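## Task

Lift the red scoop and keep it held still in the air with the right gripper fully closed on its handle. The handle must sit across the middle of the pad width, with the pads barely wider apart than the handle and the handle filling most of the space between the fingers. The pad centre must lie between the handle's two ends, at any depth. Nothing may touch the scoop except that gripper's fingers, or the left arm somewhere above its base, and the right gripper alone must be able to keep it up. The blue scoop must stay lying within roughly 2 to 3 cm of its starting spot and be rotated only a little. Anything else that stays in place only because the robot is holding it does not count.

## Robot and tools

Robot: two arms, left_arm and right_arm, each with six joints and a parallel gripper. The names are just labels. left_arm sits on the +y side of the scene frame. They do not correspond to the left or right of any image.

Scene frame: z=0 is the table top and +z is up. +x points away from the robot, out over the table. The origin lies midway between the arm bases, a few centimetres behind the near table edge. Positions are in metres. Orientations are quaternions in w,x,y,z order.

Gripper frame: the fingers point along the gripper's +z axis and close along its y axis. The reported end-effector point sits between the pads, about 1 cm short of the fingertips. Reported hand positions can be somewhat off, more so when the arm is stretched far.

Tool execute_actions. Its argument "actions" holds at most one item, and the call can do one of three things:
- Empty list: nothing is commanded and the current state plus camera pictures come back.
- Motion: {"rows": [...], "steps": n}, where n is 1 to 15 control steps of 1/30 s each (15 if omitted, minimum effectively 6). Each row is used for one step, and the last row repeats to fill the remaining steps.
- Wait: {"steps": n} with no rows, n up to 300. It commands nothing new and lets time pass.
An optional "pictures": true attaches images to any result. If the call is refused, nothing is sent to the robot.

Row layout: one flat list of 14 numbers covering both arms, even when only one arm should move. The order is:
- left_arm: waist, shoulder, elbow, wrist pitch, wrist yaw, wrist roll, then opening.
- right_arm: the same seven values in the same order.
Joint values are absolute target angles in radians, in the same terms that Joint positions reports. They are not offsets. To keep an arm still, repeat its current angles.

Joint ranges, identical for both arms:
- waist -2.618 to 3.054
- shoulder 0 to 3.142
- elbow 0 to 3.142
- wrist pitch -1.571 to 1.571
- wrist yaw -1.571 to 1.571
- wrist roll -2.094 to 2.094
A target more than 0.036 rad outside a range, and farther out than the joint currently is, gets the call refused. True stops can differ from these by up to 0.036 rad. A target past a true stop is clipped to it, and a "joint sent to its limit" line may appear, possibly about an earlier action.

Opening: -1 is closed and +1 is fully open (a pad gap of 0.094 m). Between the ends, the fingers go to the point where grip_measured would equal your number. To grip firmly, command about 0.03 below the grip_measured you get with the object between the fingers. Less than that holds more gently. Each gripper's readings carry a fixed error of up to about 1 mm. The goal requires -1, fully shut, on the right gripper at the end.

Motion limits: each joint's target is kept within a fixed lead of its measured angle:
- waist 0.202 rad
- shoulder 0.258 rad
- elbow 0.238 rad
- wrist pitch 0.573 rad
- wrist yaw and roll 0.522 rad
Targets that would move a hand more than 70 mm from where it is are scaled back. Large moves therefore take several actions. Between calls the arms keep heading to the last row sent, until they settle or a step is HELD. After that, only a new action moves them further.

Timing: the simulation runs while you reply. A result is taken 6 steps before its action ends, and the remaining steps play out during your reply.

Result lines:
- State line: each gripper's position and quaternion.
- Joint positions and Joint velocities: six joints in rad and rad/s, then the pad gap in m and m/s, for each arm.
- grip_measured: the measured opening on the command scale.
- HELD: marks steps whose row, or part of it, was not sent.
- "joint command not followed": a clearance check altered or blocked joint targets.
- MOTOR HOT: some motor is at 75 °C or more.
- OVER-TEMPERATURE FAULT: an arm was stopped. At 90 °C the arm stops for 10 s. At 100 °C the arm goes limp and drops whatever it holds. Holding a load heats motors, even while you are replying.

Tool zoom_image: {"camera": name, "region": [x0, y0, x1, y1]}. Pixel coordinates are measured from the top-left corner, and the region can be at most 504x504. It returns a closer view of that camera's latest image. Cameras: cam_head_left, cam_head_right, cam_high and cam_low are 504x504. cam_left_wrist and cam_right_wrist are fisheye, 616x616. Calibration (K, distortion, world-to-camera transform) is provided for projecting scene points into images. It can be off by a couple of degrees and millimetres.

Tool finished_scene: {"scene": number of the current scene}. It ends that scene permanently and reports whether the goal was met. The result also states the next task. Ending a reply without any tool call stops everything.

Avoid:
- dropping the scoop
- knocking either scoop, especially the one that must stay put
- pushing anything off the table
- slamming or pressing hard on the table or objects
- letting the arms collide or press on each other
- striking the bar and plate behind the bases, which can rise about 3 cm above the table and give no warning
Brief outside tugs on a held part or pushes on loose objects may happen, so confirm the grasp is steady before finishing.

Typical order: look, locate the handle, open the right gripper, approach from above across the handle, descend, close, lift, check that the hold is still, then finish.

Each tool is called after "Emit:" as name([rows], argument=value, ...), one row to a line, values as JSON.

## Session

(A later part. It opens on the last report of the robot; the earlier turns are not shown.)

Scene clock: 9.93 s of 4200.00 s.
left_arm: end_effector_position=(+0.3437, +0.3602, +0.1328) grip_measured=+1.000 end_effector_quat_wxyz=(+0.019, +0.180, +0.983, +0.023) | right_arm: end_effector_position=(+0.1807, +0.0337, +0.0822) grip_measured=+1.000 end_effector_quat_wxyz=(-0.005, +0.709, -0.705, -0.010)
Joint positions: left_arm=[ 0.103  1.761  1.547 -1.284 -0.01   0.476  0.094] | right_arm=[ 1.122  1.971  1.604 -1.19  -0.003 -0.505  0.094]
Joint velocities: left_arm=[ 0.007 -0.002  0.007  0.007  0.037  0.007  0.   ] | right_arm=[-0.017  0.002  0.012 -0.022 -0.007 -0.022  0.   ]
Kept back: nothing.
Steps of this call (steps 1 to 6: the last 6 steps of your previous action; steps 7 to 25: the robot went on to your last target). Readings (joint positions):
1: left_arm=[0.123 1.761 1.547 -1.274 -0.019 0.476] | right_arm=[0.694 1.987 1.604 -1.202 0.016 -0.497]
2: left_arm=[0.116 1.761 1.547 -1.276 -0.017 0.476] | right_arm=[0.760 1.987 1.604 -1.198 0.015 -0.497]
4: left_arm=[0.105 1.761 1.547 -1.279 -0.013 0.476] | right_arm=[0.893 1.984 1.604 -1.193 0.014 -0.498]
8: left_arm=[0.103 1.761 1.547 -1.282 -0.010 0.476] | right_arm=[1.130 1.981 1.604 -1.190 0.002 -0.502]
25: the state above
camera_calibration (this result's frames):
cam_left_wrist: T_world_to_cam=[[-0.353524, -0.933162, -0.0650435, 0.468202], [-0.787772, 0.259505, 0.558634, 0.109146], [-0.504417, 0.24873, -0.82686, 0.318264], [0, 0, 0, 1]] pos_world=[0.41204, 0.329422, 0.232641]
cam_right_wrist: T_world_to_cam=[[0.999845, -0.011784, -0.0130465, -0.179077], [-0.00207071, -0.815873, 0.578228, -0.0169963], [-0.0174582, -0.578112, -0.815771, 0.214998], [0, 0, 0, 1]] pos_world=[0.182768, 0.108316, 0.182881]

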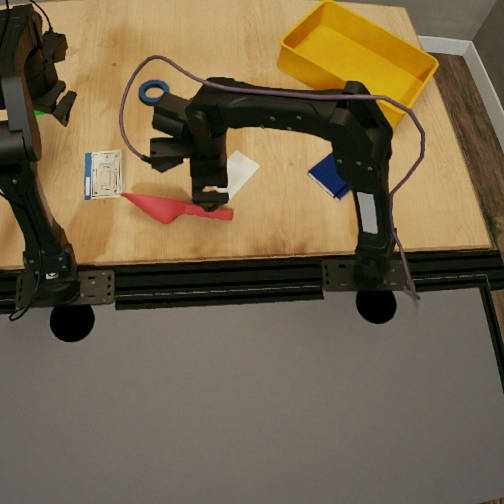

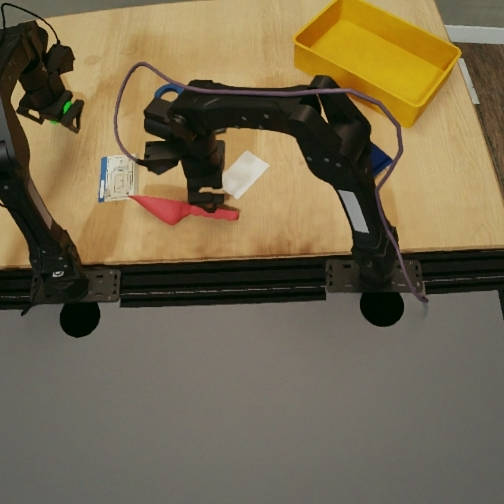

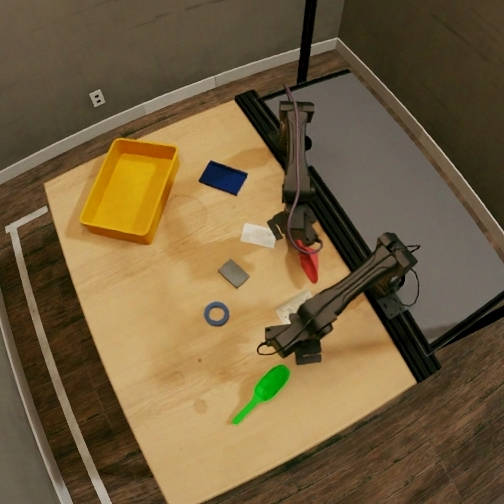

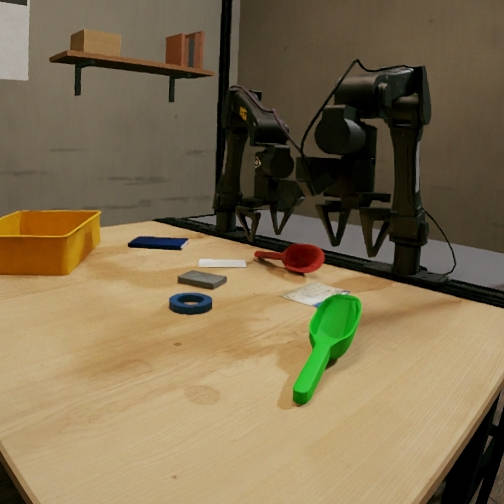

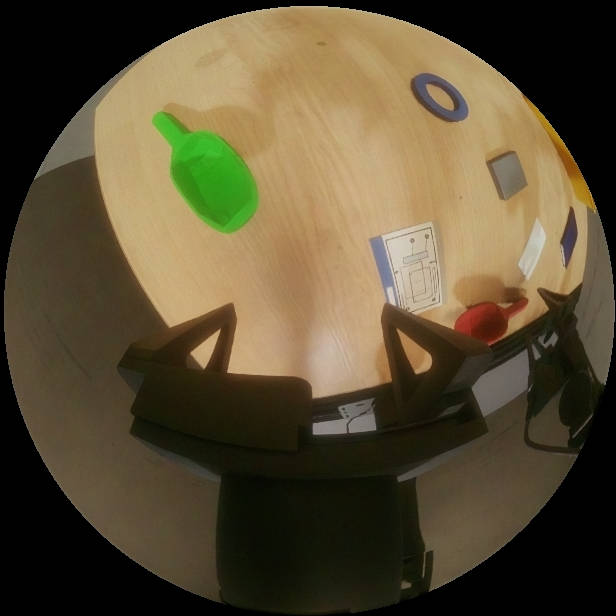

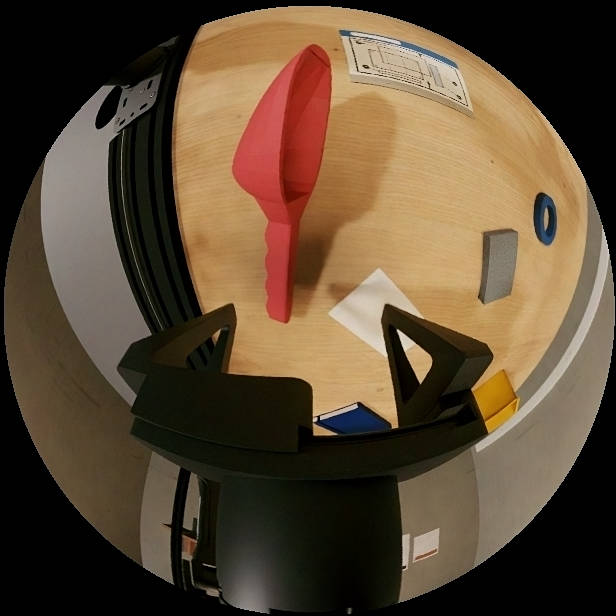

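Emit:
execute_actions([
  {"rows":[[0.1,1.74,1.55,-1.3,0,0.47,1,1.175,1.94,1.55,-1.1,0,-0.33,1],[0.1,1.74,1.55,-1.3,0,0.47,1,1.175,1.94,1.55,-1.1,0,-0.33,1],[0.1,1.74,1.55,-1.3,0,0.47,1,1.175,1.94,1.55,-1.1,0,-0.33,1],[0.1,1.74,1.55,-1.3,0,0.47,1,1.175,1.94,1.55,-1.05,0,-0.33,1],[0.1,1.74,1.55,-1.3,0,0.47,1,1.175,1.94,1.385,-0.96,0,-0.33,1]]},
])

Emit:
execute_actions([
  {"steps":18},
], pictures=true)

Scene clock: 10.73 s of 4200.00 s.
left_arm: end_effector_position=(+0.3437, +0.3602, +0.1328) grip_measured=+1.000 end_effector_quat_wxyz=(+0.019, +0.180, +0.983, +0.023) | right_arm: end_effector_position=(+0.1524, +0.0215, +0.0369) grip_measured=+1.000 end_effector_quat_wxyz=(+0.012, +0.678, -0.735, -0.002)
Joint positions: left_arm=[ 0.103  1.761  1.547 -1.284 -0.01   0.476  0.094] | right_arm=[ 1.176  1.954  1.395 -1.033  0.001 -0.362  0.094]
Joint velocities: left_arm=[ 0.002  0.007  0.002 -0.081 -0.007 -0.007  0.   ] | right_arm=[-0.012  0.139 -0.476  0.095  0.066  0.095  0.   ]
Steps of this call (steps 1 to 15: the robot went on to your last target; steps 16 to 24: the first 9 steps of this action). Readings (joint positions):
16: left_arm=[0.103 1.761 1.547 -1.284 -0.010 0.476] | right_arm=[1.126 1.968 1.595 -1.178 -0.001 -0.478]
17: left_arm=[0.103 1.761 1.547 -1.284 -0.010 0.476] | right_arm=[1.134 1.965 1.583 -1.163 0.001 -0.450]
19: left_arm=[0.103 1.761 1.547 -1.284 -0.010 0.476] | right_arm=[1.155 1.964 1.564 -1.144 0.001 -0.409]
23: left_arm=[0.103 1.761 1.547 -1.284 -0.010 0.476] | right_arm=[1.176 1.949 1.415 -1.037 0.001 -0.368]
24: the state above

Scene clock: 11.33 s of 4200.00 s.
left_arm: end_effector_position=(+0.3437, +0.3602, +0.1328) grip_measured=+1.000 end_effector_quat_wxyz=(+0.019, +0.180, +0.983, +0.023) | right_arm: end_effector_position=(+0.1552, +0.0277, +0.0306) grip_measured=+1.000 end_effector_quat_wxyz=(-0.001, +0.669, -0.743, -0.007)
Joint positions: left_arm=[ 0.103  1.761  1.547 -1.284 -0.01   0.476  0.094] | right_arm=[ 1.176  1.96   1.378 -0.981  0.001 -0.339  0.094]
Joint velocities: left_arm=[ 0.002  0.022 -0.002 -0.022 -0.037 -0.066  0.   ] | right_arm=[ 0.012 -0.012  0.002 -0.066 -0.081  0.051  0.   ]
Kept back: nothing.
Steps of this call (steps 1 to 6: the last 6 steps of your previous action; steps 7 to 18: the robot went on to your last target). Readings (joint positions):
1: left_arm=[0.103 1.761 1.547 -1.284 -0.010 0.476] | right_arm=[1.176 1.958 1.383 -1.030 0.001 -0.357]
2: left_arm=[0.103 1.761 1.547 -1.284 -0.010 0.476] | right_arm=[1.176 1.960 1.379 -1.026 0.001 -0.354]
4: left_arm=[0.103 1.761 1.547 -1.284 -0.010 0.476] | right_arm=[1.176 1.960 1.378 -1.013 0.001 -0.348]
8: left_arm=[0.103 1.761 1.547 -1.284 -0.010 0.476] | right_arm=[1.176 1.960 1.378 -0.992 0.001 -0.342]
18: the state above
camera_calibration (this result's frames):
cam_left_wrist: T_world_to_cam=[[-0.353524, -0.933162, -0.0650435, 0.468202], [-0.787772, 0.259505, 0.558634, 0.109146], [-0.504417, 0.24873, -0.82686, 0.318264], [0, 0, 0, 1]] pos_world=[0.41204, 0.329422, 0.232641]
cam_right_wrist: T_world_to_cam=[[0.992305, -0.122896, -0.0150607, -0.150006], [-0.0908992, -0.805681, 0.585333, 0.0211617], [-0.0840695, -0.57946, -0.810653, 0.179199], [0, 0, 0, 1]] pos_world=[0.16584, 0.102453, 0.130622]

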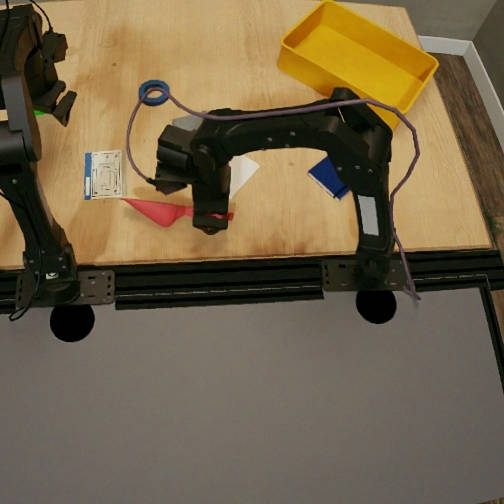

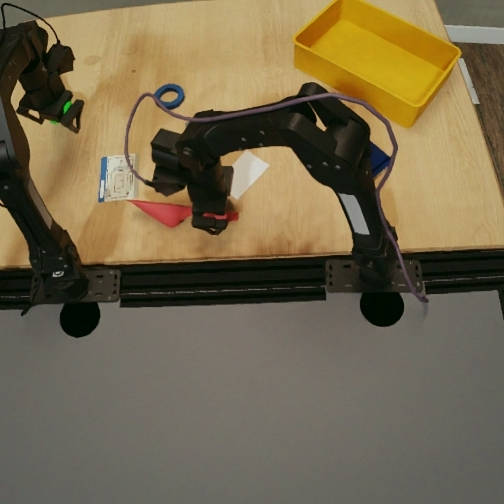

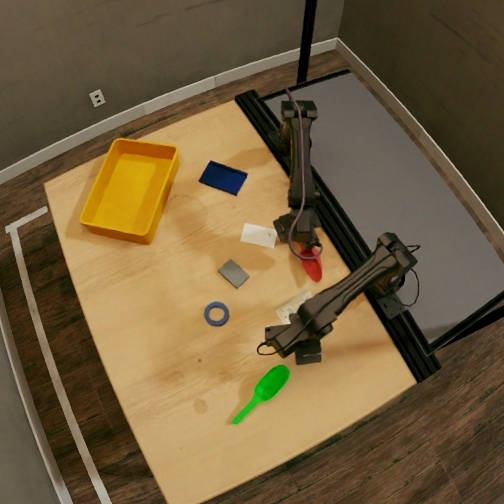

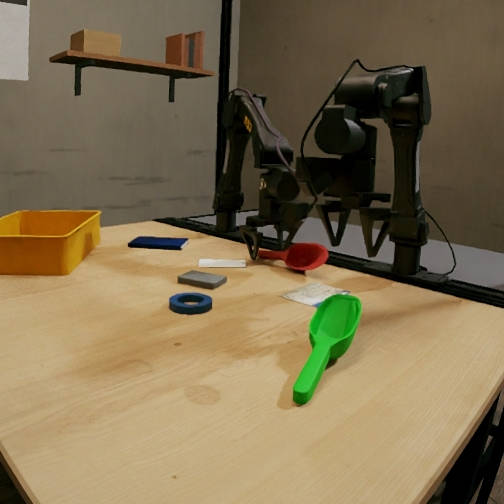

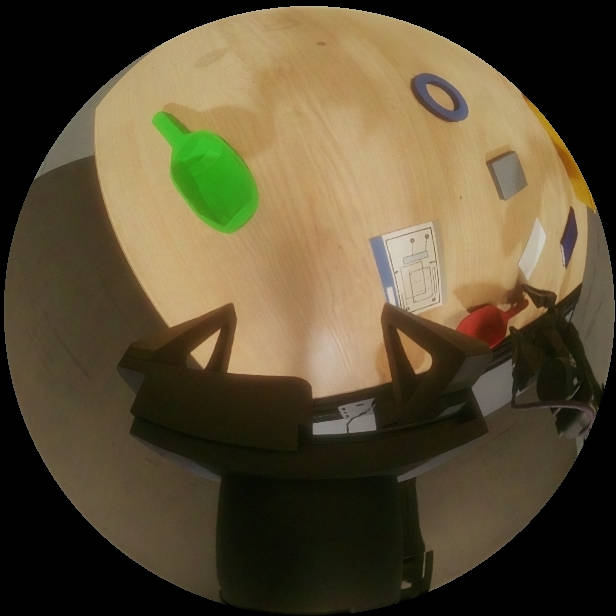

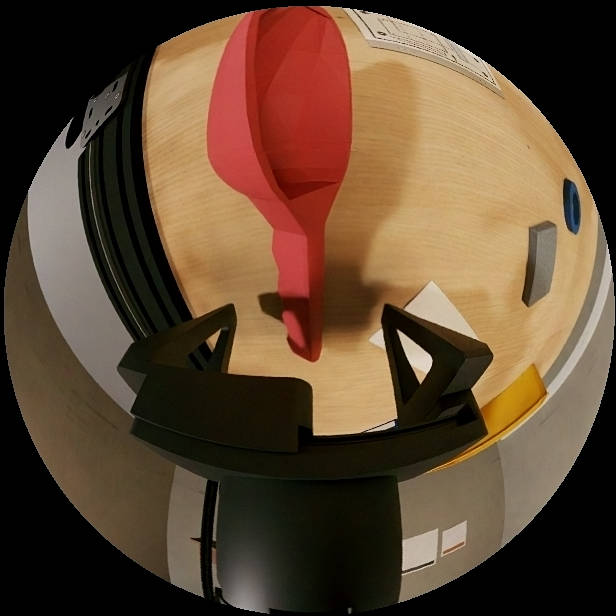

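Emit:
execute_actions([
  {"rows":[[0.1,1.74,1.55,-1.3,0,0.47,1,1.175,1.95,1.335,-0.92,0,-0.38,1]],"steps":14},
])

Emit:
execute_actions([
  {"rows":[[0.1,1.74,1.55,-1.3,0,0.47,1,1.175,1.95,1.335,-0.92,0,-0.38,-1]]},
])

Emit:
execute_actions([
  {"rows":[[0.1,1.74,1.55,-1.3,0,0.47,1,1.175,1.9,1.6,-1.24,0,-0.38,-1]]},
])

Emit:
execute_actions([
  {"steps":25},
], pictures=true)

Scene clock: 11.87 s of 4200.00 s.
left_arm: end_effector_position=(+0.3437, +0.3602, +0.1328) grip_measured=+1.000 end_effector_quat_wxyz=(+0.019, +0.180, +0.983, +0.023) | right_arm: end_effector_position=(+0.1530, +0.0233, +0.0218) grip_measured=+1.000 end_effector_quat_wxyz=(+0.002, +0.679, -0.734, -0.006)
Joint positions: left_arm=[ 0.103  1.761  1.547 -1.284 -0.01   0.476  0.094] | right_arm=[ 1.176  1.96   1.34  -0.95   0.001 -0.365  0.094]
Joint velocities: left_arm=[-0.017  0.002  0.002 -0.007  0.022  0.037  0.   ] | right_arm=[ 0.002  0.002 -0.027  0.022  0.022 -0.11   0.   ]
Steps of this call (steps 1 to 8: the robot went on to your last target; steps 9 to 16: the first 8 steps of this action). Readings (joint positions):
9: left_arm=[0.103 1.761 1.547 -1.284 -0.010 0.476] | right_arm=[1.176 1.960 1.372 -0.973 0.001 -0.344]
10: left_arm=[0.103 1.761 1.547 -1.284 -0.010 0.476] | right_arm=[1.176 1.960 1.365 -0.963 0.001 -0.349]
12: left_arm=[0.103 1.761 1.547 -1.284 -0.010 0.476] | right_arm=[1.176 1.960 1.348 -0.954 0.001 -0.357]
16: the state above

Scene clock: 12.37 s of 4200.00 s.
left_arm: end_effector_position=(+0.3437, +0.3602, +0.1328) grip_measured=+1.000 end_effector_quat_wxyz=(+0.019, +0.180, +0.983, +0.023) | right_arm: end_effector_position=(+0.1542, +0.0256, +0.0218) grip_measured=-0.540 end_effector_quat_wxyz=(-0.003, +0.681, -0.732, -0.008)
Joint positions: left_arm=[ 0.103  1.761  1.547 -1.284 -0.01   0.476  0.094] | right_arm=[ 1.176  1.96   1.34  -0.94   0.002 -0.372  0.022]
Joint velocities: left_arm=[ 0.007  0.012  0.017 -0.007  0.007  0.007  0.   ] | right_arm=[-0.022 -0.032 -0.002 -0.051 -0.037 -0.095  0.   ]
Steps of this call (steps 1 to 6: the last 6 steps of your previous action; steps 7 to 15: the first 9 steps of this action). Readings (joint positions):
7: left_arm=[0.103 1.761 1.547 -1.284 -0.010 0.476] | right_arm=[1.176 1.960 1.340 -0.942 0.001 -0.370]
8: left_arm=[0.103 1.761 1.547 -1.284 -0.010 0.476] | right_arm=[1.176 1.960 1.340 -0.941 0.001 -0.370]
10: left_arm=[0.103 1.761 1.547 -1.284 -0.010 0.476] | right_arm=[1.176 1.960 1.340 -0.941 0.001 -0.370]
14: left_arm=[0.103 1.761 1.547 -1.284 -0.010 0.476] | right_arm=[1.176 1.960 1.340 -0.940 0.002 -0.372]
15: the state above

Scene clock: 12.87 s of 4200.00 s.
left_arm: end_effector_position=(+0.3437, +0.3602, +0.1328) grip_measured=+1.000 end_effector_quat_wxyz=(+0.019, +0.180, +0.983, +0.023) | right_arm: end_effector_position=(+0.1642, +0.0440, +0.1033) grip_measured=-0.540 end_effector_quat_wxyz=(-0.038, +0.680, -0.731, -0.021)
Joint positions: left_arm=[ 0.103  1.761  1.547 -1.284 -0.01   0.476  0.094] | right_arm=[ 1.176  1.901  1.588 -1.173  0.002 -0.373  0.022]
Joint velocities: left_arm=[ 0.012 -0.032  0.012  0.051 -0.066  0.066  0.   ] | right_arm=[-0.032 -0.115 -0.012 -0.3    0.037  0.051  0.001]
Steps of this call (steps 1 to 6: the last 6 steps of your previous action; steps 7 to 15: the first 9 steps of this action). Readings (joint positions):
7: left_arm=[0.103 1.761 1.547 -1.284 -0.010 0.476] | right_arm=[1.176 1.965 1.373 -0.988 0.002 -0.372]
8: left_arm=[0.103 1.761 1.547 -1.284 -0.010 0.476] | right_arm=[1.176 1.972 1.422 -1.051 0.002 -0.373]
10: left_arm=[0.103 1.761 1.547 -1.284 -0.010 0.476] | right_arm=[1.176 1.962 1.517 -1.118 0.002 -0.373]
14: left_arm=[0.103 1.761 1.547 -1.284 -0.010 0.476] | right_arm=[1.176 1.907 1.587 -1.161 0.002 -0.373]
15: the state above

Scene clock: 13.70 s of 4200.00 s.
left_arm: end_effector_position=(+0.3437, +0.3602, +0.1328) grip_measured=+1.000 end_effector_quat_wxyz=(+0.019, +0.180, +0.983, +0.023) | right_arm: end_effector_position=(+0.1576, +0.0303, +0.1011) grip_measured=-0.540 end_effector_quat_wxyz=(-0.008, +0.681, -0.732, -0.009)
Joint positions: left_arm=[ 0.103  1.761  1.547 -1.284 -0.01   0.476  0.094] | right_arm=[ 1.176  1.905  1.588 -1.234  0.002 -0.373  0.022]
Joint velocities: left_arm=[-0.002  0.007 -0.012  0.066  0.037 -0.022  0.   ] | right_arm=[ 0.002 -0.007 -0.022 -0.022 -0.081 -0.022 -0.   ]
Kept back: nothing.
Steps of this call (steps 1 to 6: the last 6 steps of your previous action; steps 7 to 25: the robot went on to your last target). Readings (joint positions):
1: left_arm=[0.103 1.761 1.547 -1.284 -0.010 0.476] | right_arm=[1.176 1.901 1.588 -1.185 0.002 -0.373]
2: left_arm=[0.103 1.761 1.547 -1.284 -0.010 0.476] | right_arm=[1.176 1.902 1.588 -1.196 0.002 -0.373]
4: left_arm=[0.103 1.761 1.547 -1.284 -0.010 0.476] | right_arm=[1.176 1.905 1.588 -1.213 0.002 -0.373]
8: left_arm=[0.103 1.761 1.547 -1.284 -0.010 0.476] | right_arm=[1.176 1.905 1.588 -1.227 0.002 -0.373]
25: the state above
camera_calibration (this result's frames):
cam_left_wrist: T_world_to_cam=[[-0.353524, -0.933162, -0.0650435, 0.468202], [-0.787772, 0.259505, 0.558634, 0.109146], [-0.504417, 0.24873, -0.82686, 0.318264], [0, 0, 0, 1]] pos_world=[0.41204, 0.329422, 0.232641]
cam_right_wrist: T_world_to_cam=[[0.995936, -0.0895655, -0.00944891, -0.153168], [-0.0678366, -0.815026, 0.57544, -0.0201634], [-0.0592406, -0.57246, -0.81779, 0.234665], [0, 0, 0, 1]] pos_world=[0.165079, 0.104184, 0.202062]

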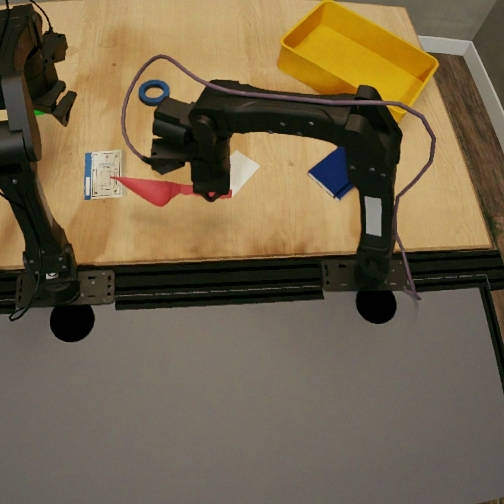

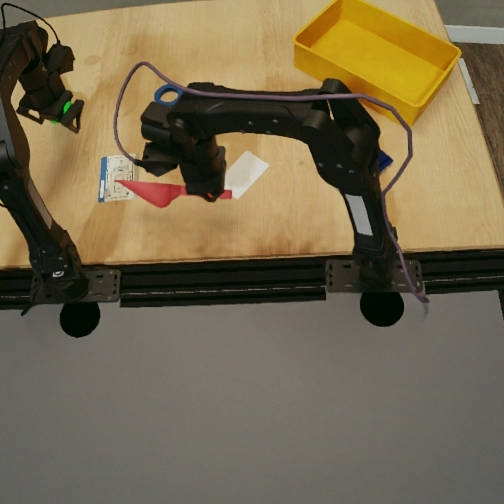

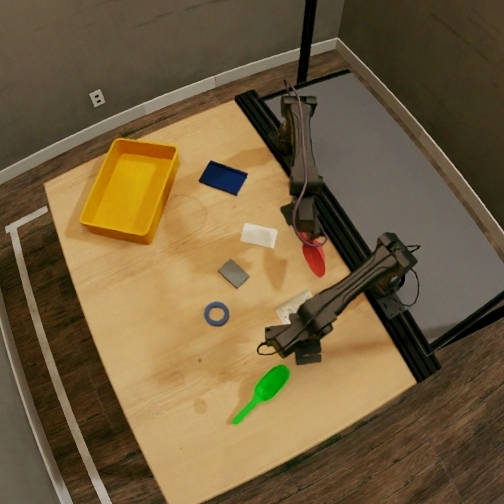

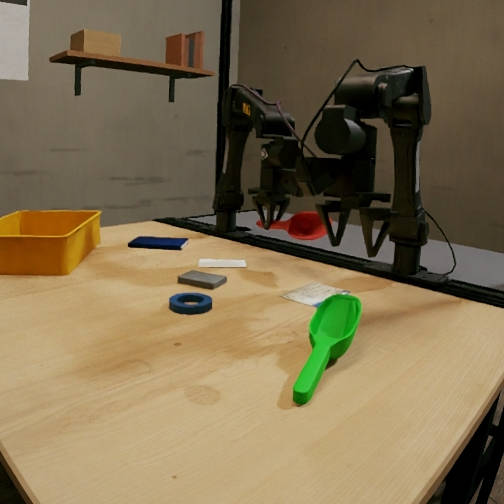

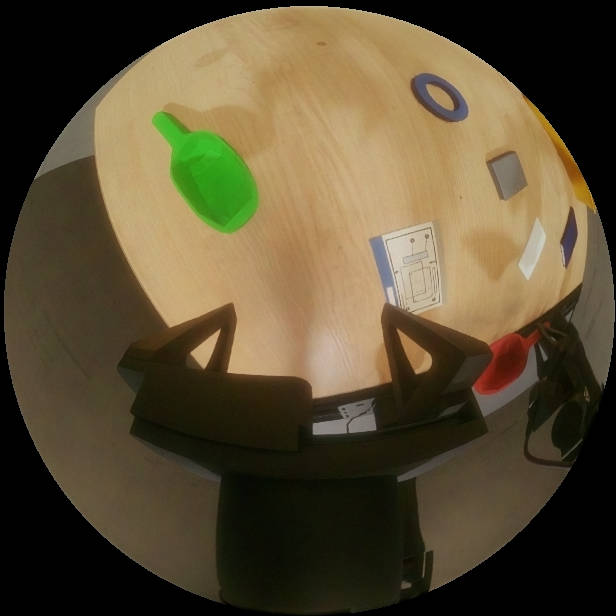

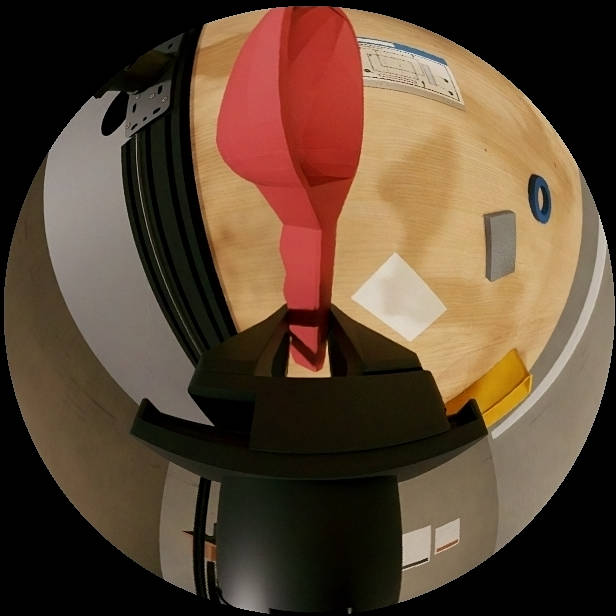

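Emit:
finished_scene(scene=2)

The scene is finished: the task was done.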